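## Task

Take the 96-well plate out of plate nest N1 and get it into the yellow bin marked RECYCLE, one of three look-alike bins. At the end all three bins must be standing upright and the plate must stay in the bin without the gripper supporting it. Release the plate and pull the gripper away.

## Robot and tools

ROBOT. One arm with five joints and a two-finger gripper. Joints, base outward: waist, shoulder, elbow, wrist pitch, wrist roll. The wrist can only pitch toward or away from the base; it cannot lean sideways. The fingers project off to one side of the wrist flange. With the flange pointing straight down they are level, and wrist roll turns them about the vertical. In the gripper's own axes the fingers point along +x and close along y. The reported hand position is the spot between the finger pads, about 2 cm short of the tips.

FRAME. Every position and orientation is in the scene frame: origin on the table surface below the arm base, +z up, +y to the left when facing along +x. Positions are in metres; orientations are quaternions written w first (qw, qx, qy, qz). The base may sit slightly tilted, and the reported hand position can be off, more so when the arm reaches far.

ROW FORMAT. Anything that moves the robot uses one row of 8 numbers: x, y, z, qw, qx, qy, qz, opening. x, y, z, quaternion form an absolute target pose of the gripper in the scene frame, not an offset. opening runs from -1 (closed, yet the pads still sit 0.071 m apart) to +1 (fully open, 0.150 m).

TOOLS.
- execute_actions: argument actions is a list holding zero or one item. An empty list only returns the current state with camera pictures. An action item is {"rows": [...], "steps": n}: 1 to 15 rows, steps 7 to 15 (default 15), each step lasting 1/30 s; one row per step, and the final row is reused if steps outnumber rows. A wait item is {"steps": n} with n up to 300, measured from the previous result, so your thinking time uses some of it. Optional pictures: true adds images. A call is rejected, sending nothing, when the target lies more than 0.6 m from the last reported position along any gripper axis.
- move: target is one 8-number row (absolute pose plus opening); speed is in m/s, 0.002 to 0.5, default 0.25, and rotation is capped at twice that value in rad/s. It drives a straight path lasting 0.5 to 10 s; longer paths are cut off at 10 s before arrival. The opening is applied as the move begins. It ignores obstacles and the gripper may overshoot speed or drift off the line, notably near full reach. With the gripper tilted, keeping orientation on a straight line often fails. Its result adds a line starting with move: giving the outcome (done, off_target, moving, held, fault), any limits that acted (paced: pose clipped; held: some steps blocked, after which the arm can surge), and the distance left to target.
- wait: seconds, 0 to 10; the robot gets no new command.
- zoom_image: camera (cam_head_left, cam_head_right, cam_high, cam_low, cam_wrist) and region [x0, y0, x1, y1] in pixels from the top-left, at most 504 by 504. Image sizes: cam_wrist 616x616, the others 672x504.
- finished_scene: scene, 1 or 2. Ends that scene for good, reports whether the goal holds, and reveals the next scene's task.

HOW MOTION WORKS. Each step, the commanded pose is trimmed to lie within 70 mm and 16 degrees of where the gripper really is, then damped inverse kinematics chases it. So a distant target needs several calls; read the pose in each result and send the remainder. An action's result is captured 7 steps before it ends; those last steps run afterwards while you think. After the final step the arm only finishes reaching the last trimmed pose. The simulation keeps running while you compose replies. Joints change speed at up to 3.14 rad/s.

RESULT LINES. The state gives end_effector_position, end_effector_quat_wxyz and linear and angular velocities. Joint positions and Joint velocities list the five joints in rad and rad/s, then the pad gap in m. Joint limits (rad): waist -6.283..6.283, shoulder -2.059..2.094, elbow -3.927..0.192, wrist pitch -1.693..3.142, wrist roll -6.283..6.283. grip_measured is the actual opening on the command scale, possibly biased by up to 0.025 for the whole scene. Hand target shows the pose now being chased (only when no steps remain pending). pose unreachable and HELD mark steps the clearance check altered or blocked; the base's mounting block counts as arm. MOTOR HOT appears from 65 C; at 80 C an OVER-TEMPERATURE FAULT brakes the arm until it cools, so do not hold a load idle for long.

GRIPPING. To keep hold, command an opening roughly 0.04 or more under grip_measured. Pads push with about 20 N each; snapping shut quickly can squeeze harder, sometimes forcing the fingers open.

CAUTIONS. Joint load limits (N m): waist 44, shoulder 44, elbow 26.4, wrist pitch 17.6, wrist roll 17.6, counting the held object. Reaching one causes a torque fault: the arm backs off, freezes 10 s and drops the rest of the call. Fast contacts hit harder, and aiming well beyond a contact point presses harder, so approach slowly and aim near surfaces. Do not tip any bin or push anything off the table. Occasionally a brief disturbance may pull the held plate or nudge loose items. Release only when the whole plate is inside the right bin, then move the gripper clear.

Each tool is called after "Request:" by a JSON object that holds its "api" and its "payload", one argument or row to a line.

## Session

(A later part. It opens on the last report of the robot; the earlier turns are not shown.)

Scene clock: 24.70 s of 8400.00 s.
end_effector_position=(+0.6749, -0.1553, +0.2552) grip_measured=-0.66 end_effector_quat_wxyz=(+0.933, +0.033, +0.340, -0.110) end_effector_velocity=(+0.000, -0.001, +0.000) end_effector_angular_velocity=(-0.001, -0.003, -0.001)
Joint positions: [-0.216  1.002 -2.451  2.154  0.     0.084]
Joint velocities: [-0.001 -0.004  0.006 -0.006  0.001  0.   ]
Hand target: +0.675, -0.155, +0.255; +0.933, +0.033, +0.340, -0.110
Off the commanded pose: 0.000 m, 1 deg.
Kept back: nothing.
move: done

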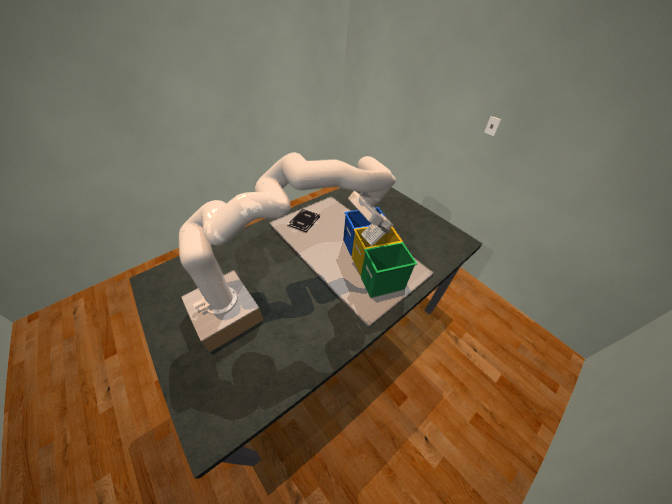

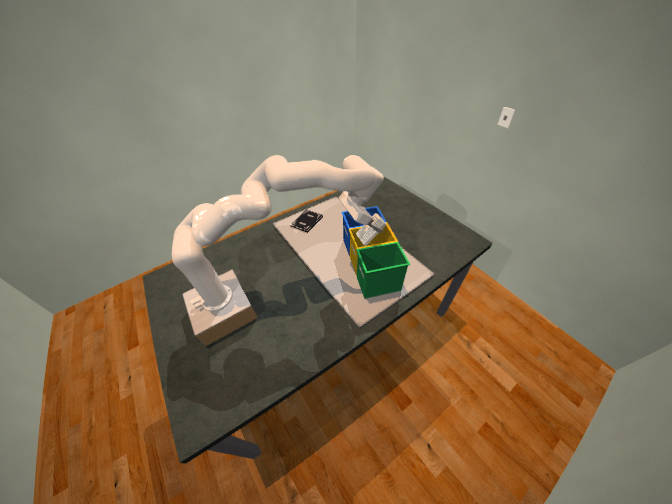

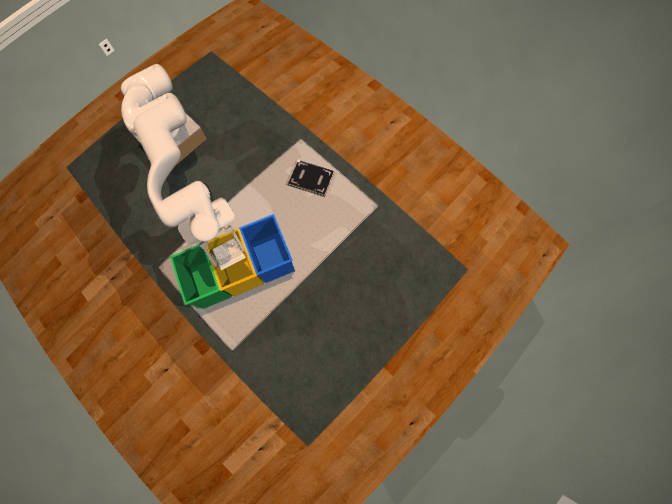

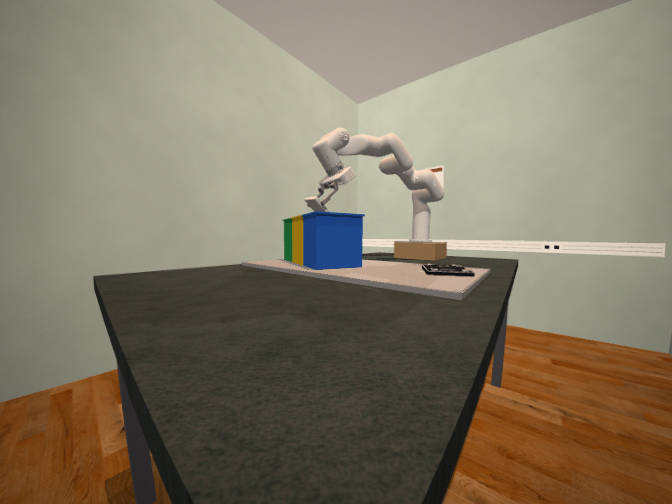

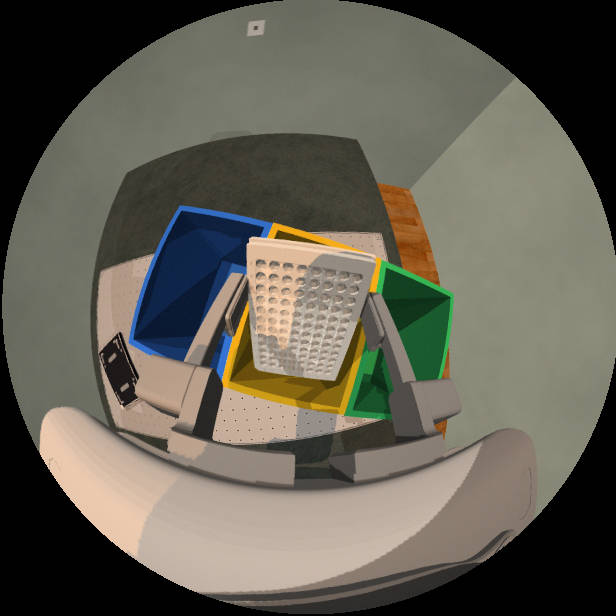

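Request:
{"api": "move", "payload": {
  "target": [0.675,-0.155,0.24,0.933,0.042,0.339,-0.115,-0.8],
  "speed": 0.03
}}

Request:
{"api": "move", "payload": {
  "target": [0.675,-0.155,0.24,0.933,0.042,0.339,-0.115,-0.2],
  "speed": 0.03
}}

Request:
{"api": "move", "payload": {
  "target": [0.64,-0.15,0.33,0.933,0.042,0.339,-0.115,-0.2],
  "speed": 0.1
}}

Request:
{"api": "zoom_image", "payload": {
  "camera": "cam_high",
  "region": [100,150,350,340]
}}

Scene clock: 25.80 s of 8400.00 s.
end_effector_position=(+0.6750, -0.1552, +0.2402) grip_measured=-0.66 end_effector_quat_wxyz=(+0.933, +0.033, +0.340, -0.110) end_effector_velocity=(+0.001, -0.000, +0.001) end_effector_angular_velocity=(-0.001, -0.008, +0.000)
Joint positions: [-0.216  0.99  -2.387  2.103  0.     0.084]
Joint velocities: [-0.    -0.011  0.018 -0.015 -0.     0.   ]
Hand target: +0.675, -0.155, +0.240; +0.933, +0.033, +0.340, -0.110
Off the commanded pose: 0.000 m, 1 deg.
Kept back: nothing.
move: done

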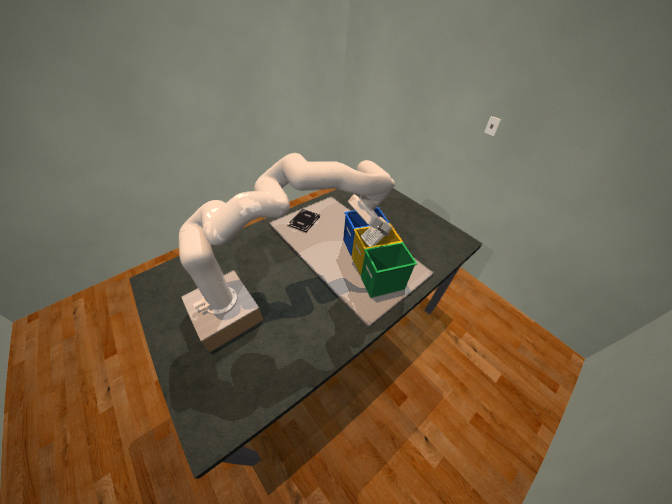

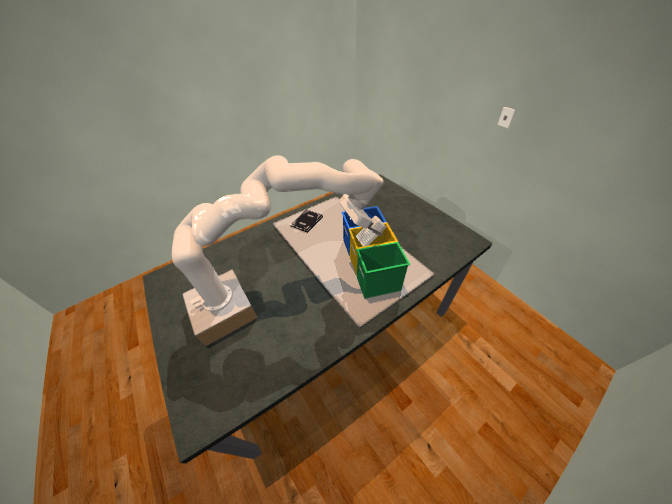

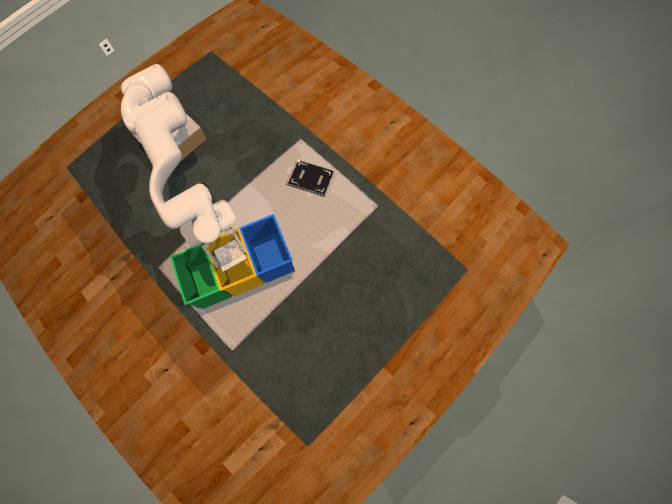

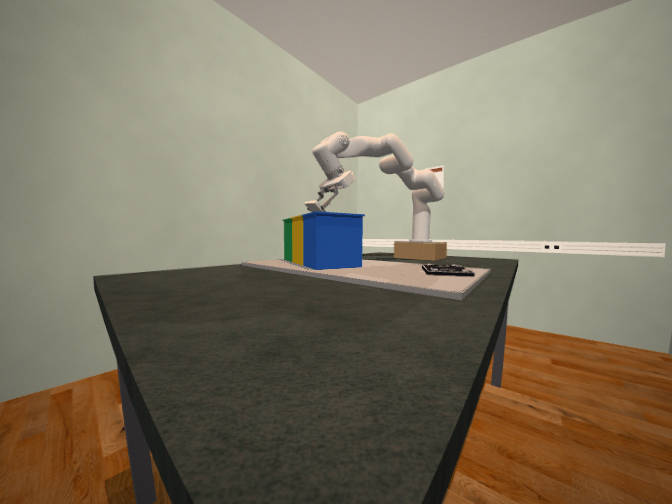

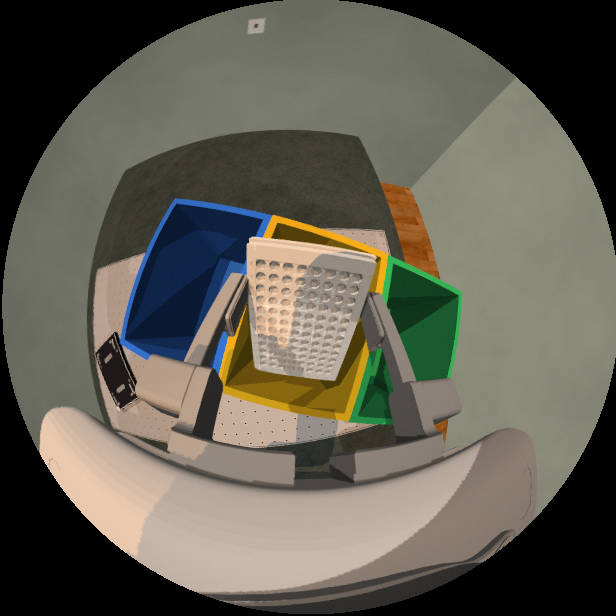

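Scene clock: 26.50 s of 8400.00 s.
end_effector_position=(+0.6750, -0.1552, +0.2400) grip_measured=-0.20 end_effector_quat_wxyz=(+0.933, +0.033, +0.340, -0.110) end_effector_velocity=(-0.000, +0.000, -0.000) end_effector_angular_velocity=(-0.000, -0.000, +0.000)
Joint positions: [-0.216  0.989 -2.384  2.101  0.     0.103]
Joint velocities: [ 0.001 -0.001  0.003 -0.002  0.     0.   ]
Hand target: +0.675, -0.155, +0.240; +0.933, +0.033, +0.340, -0.110
Off the commanded pose: 0.000 m, 1 deg.
Kept back: nothing.
move: done

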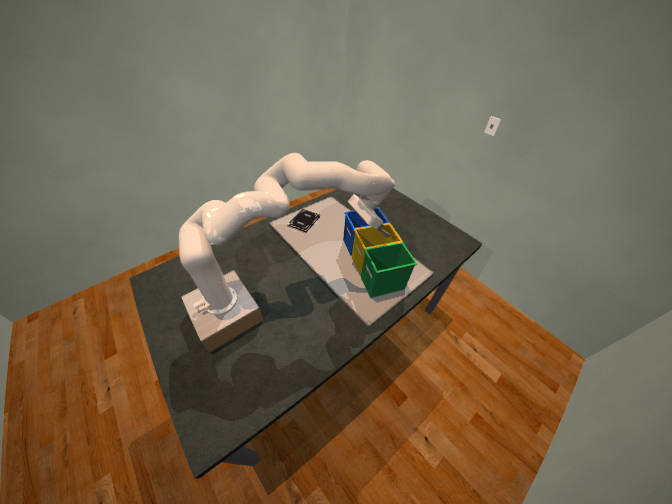

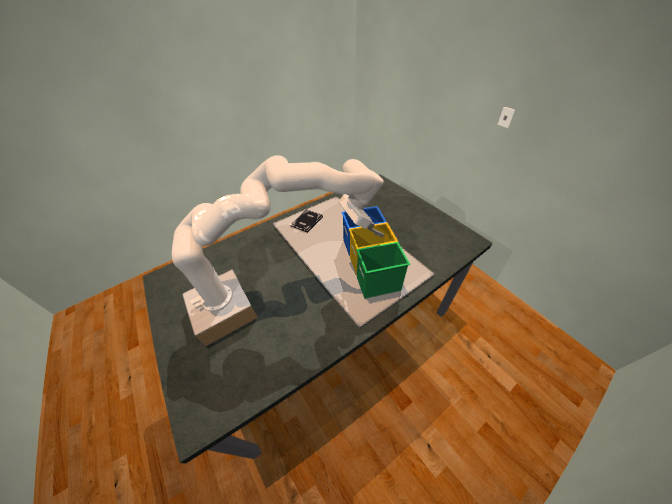

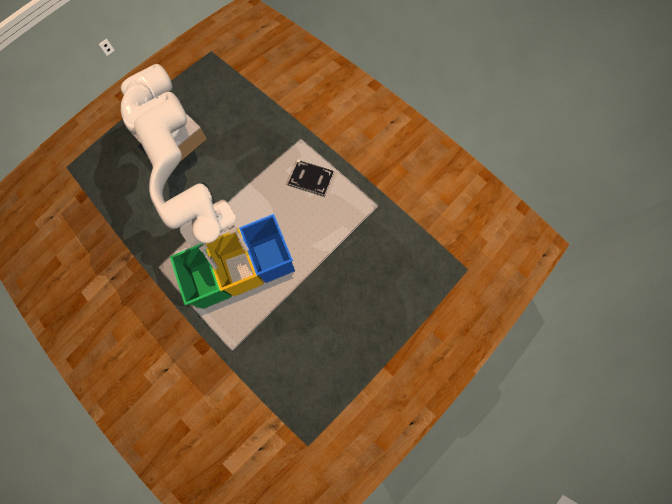

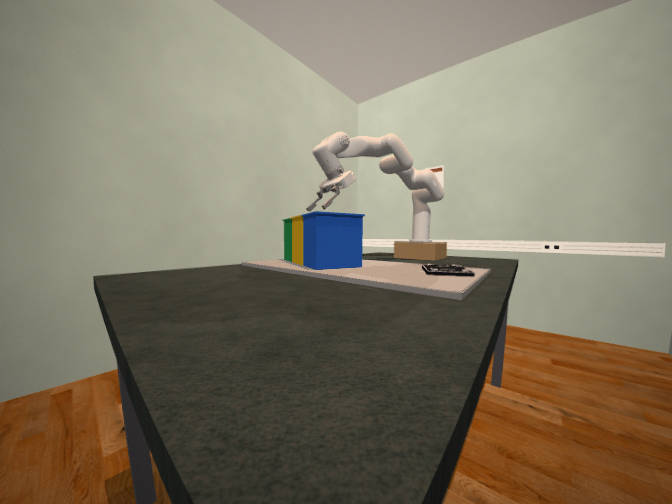

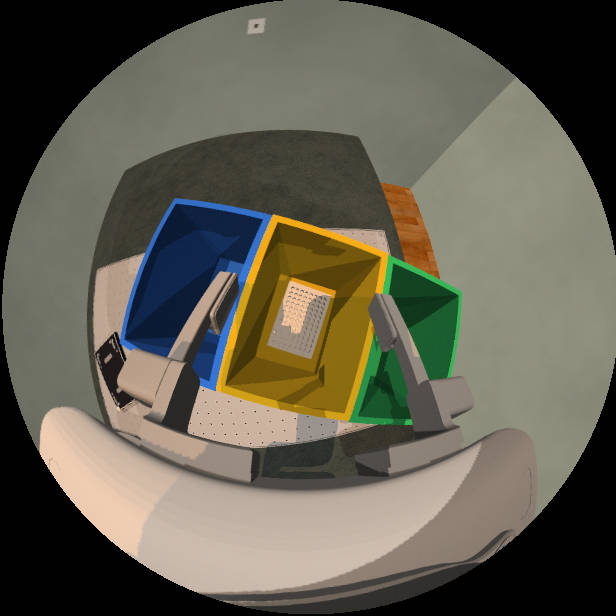

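Scene clock: 27.87 s of 8400.00 s.
end_effector_position=(+0.6400, -0.1503, +0.3293) grip_measured=-0.20 end_effector_quat_wxyz=(+0.933, +0.035, +0.340, -0.111) end_effector_velocity=(-0.001, +0.000, +0.001) end_effector_angular_velocity=(+0.000, +0.001, -0.000)
Joint positions: [-0.223  0.768 -2.261  2.199 -0.005  0.103]
Joint velocities: [-0.    -0.005  0.005  0.002 -0.     0.   ]
Hand target: +0.640, -0.150, +0.330; +0.933, +0.035, +0.340, -0.111
Off the commanded pose: 0.001 m, 1 deg.
Kept back: nothing.
move: done

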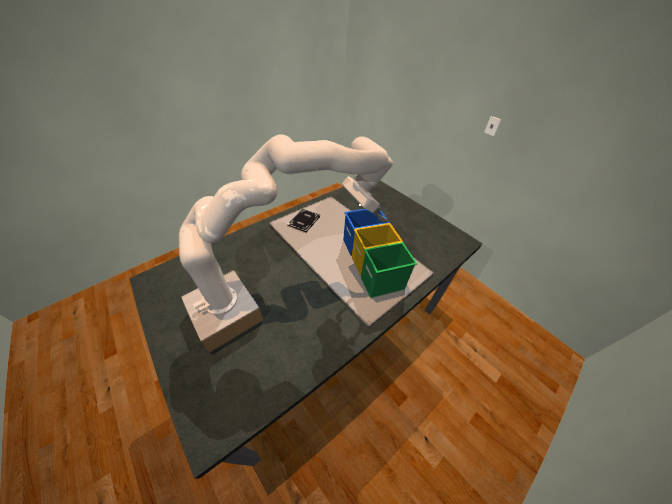

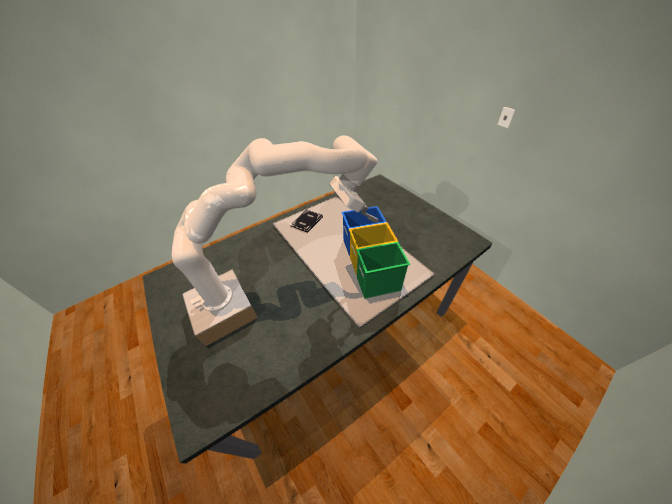

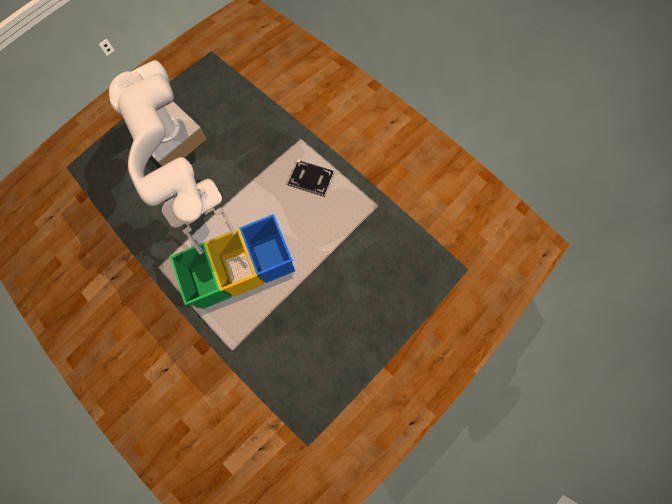

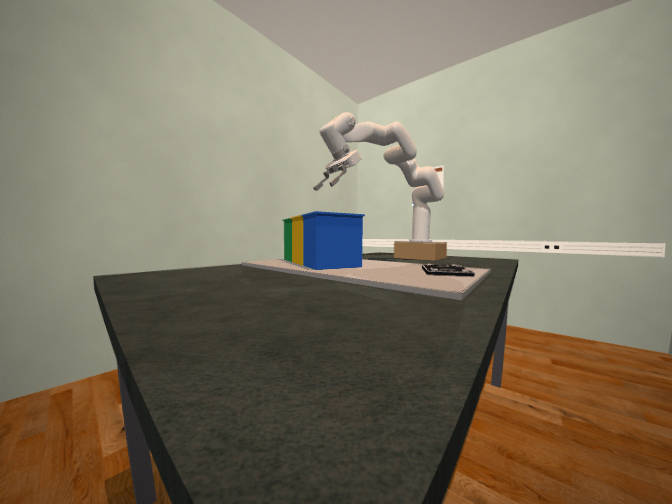

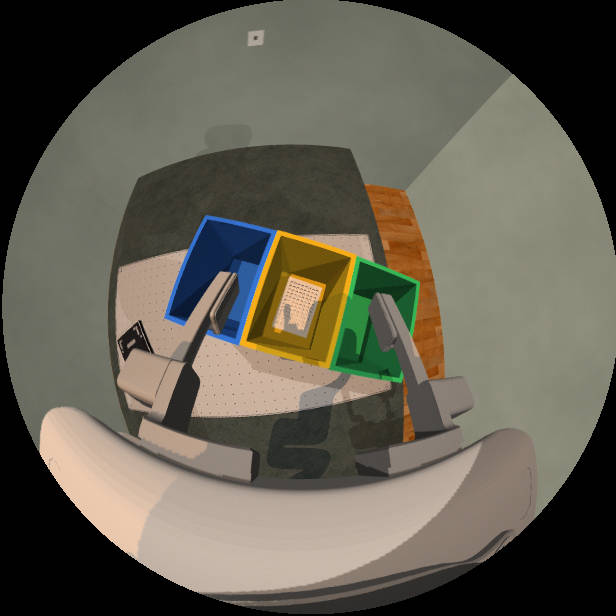

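Region (100, 150, 350, 340) of cam_high's 672x504 image, scaled by 2.016, with more detail than that image has; it fills the top 383 rows of this view, and the rest is white.

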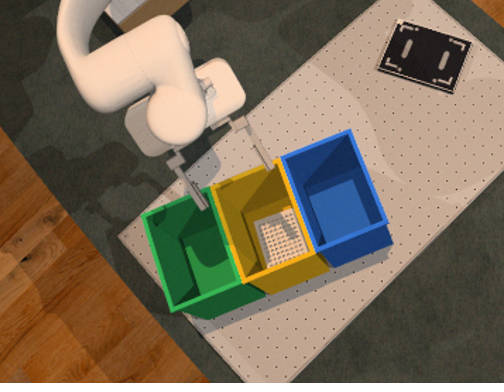

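Request:
{"api": "finished_scene", "payload": {
  "scene": 2
}}

The scene is finished: the task was done.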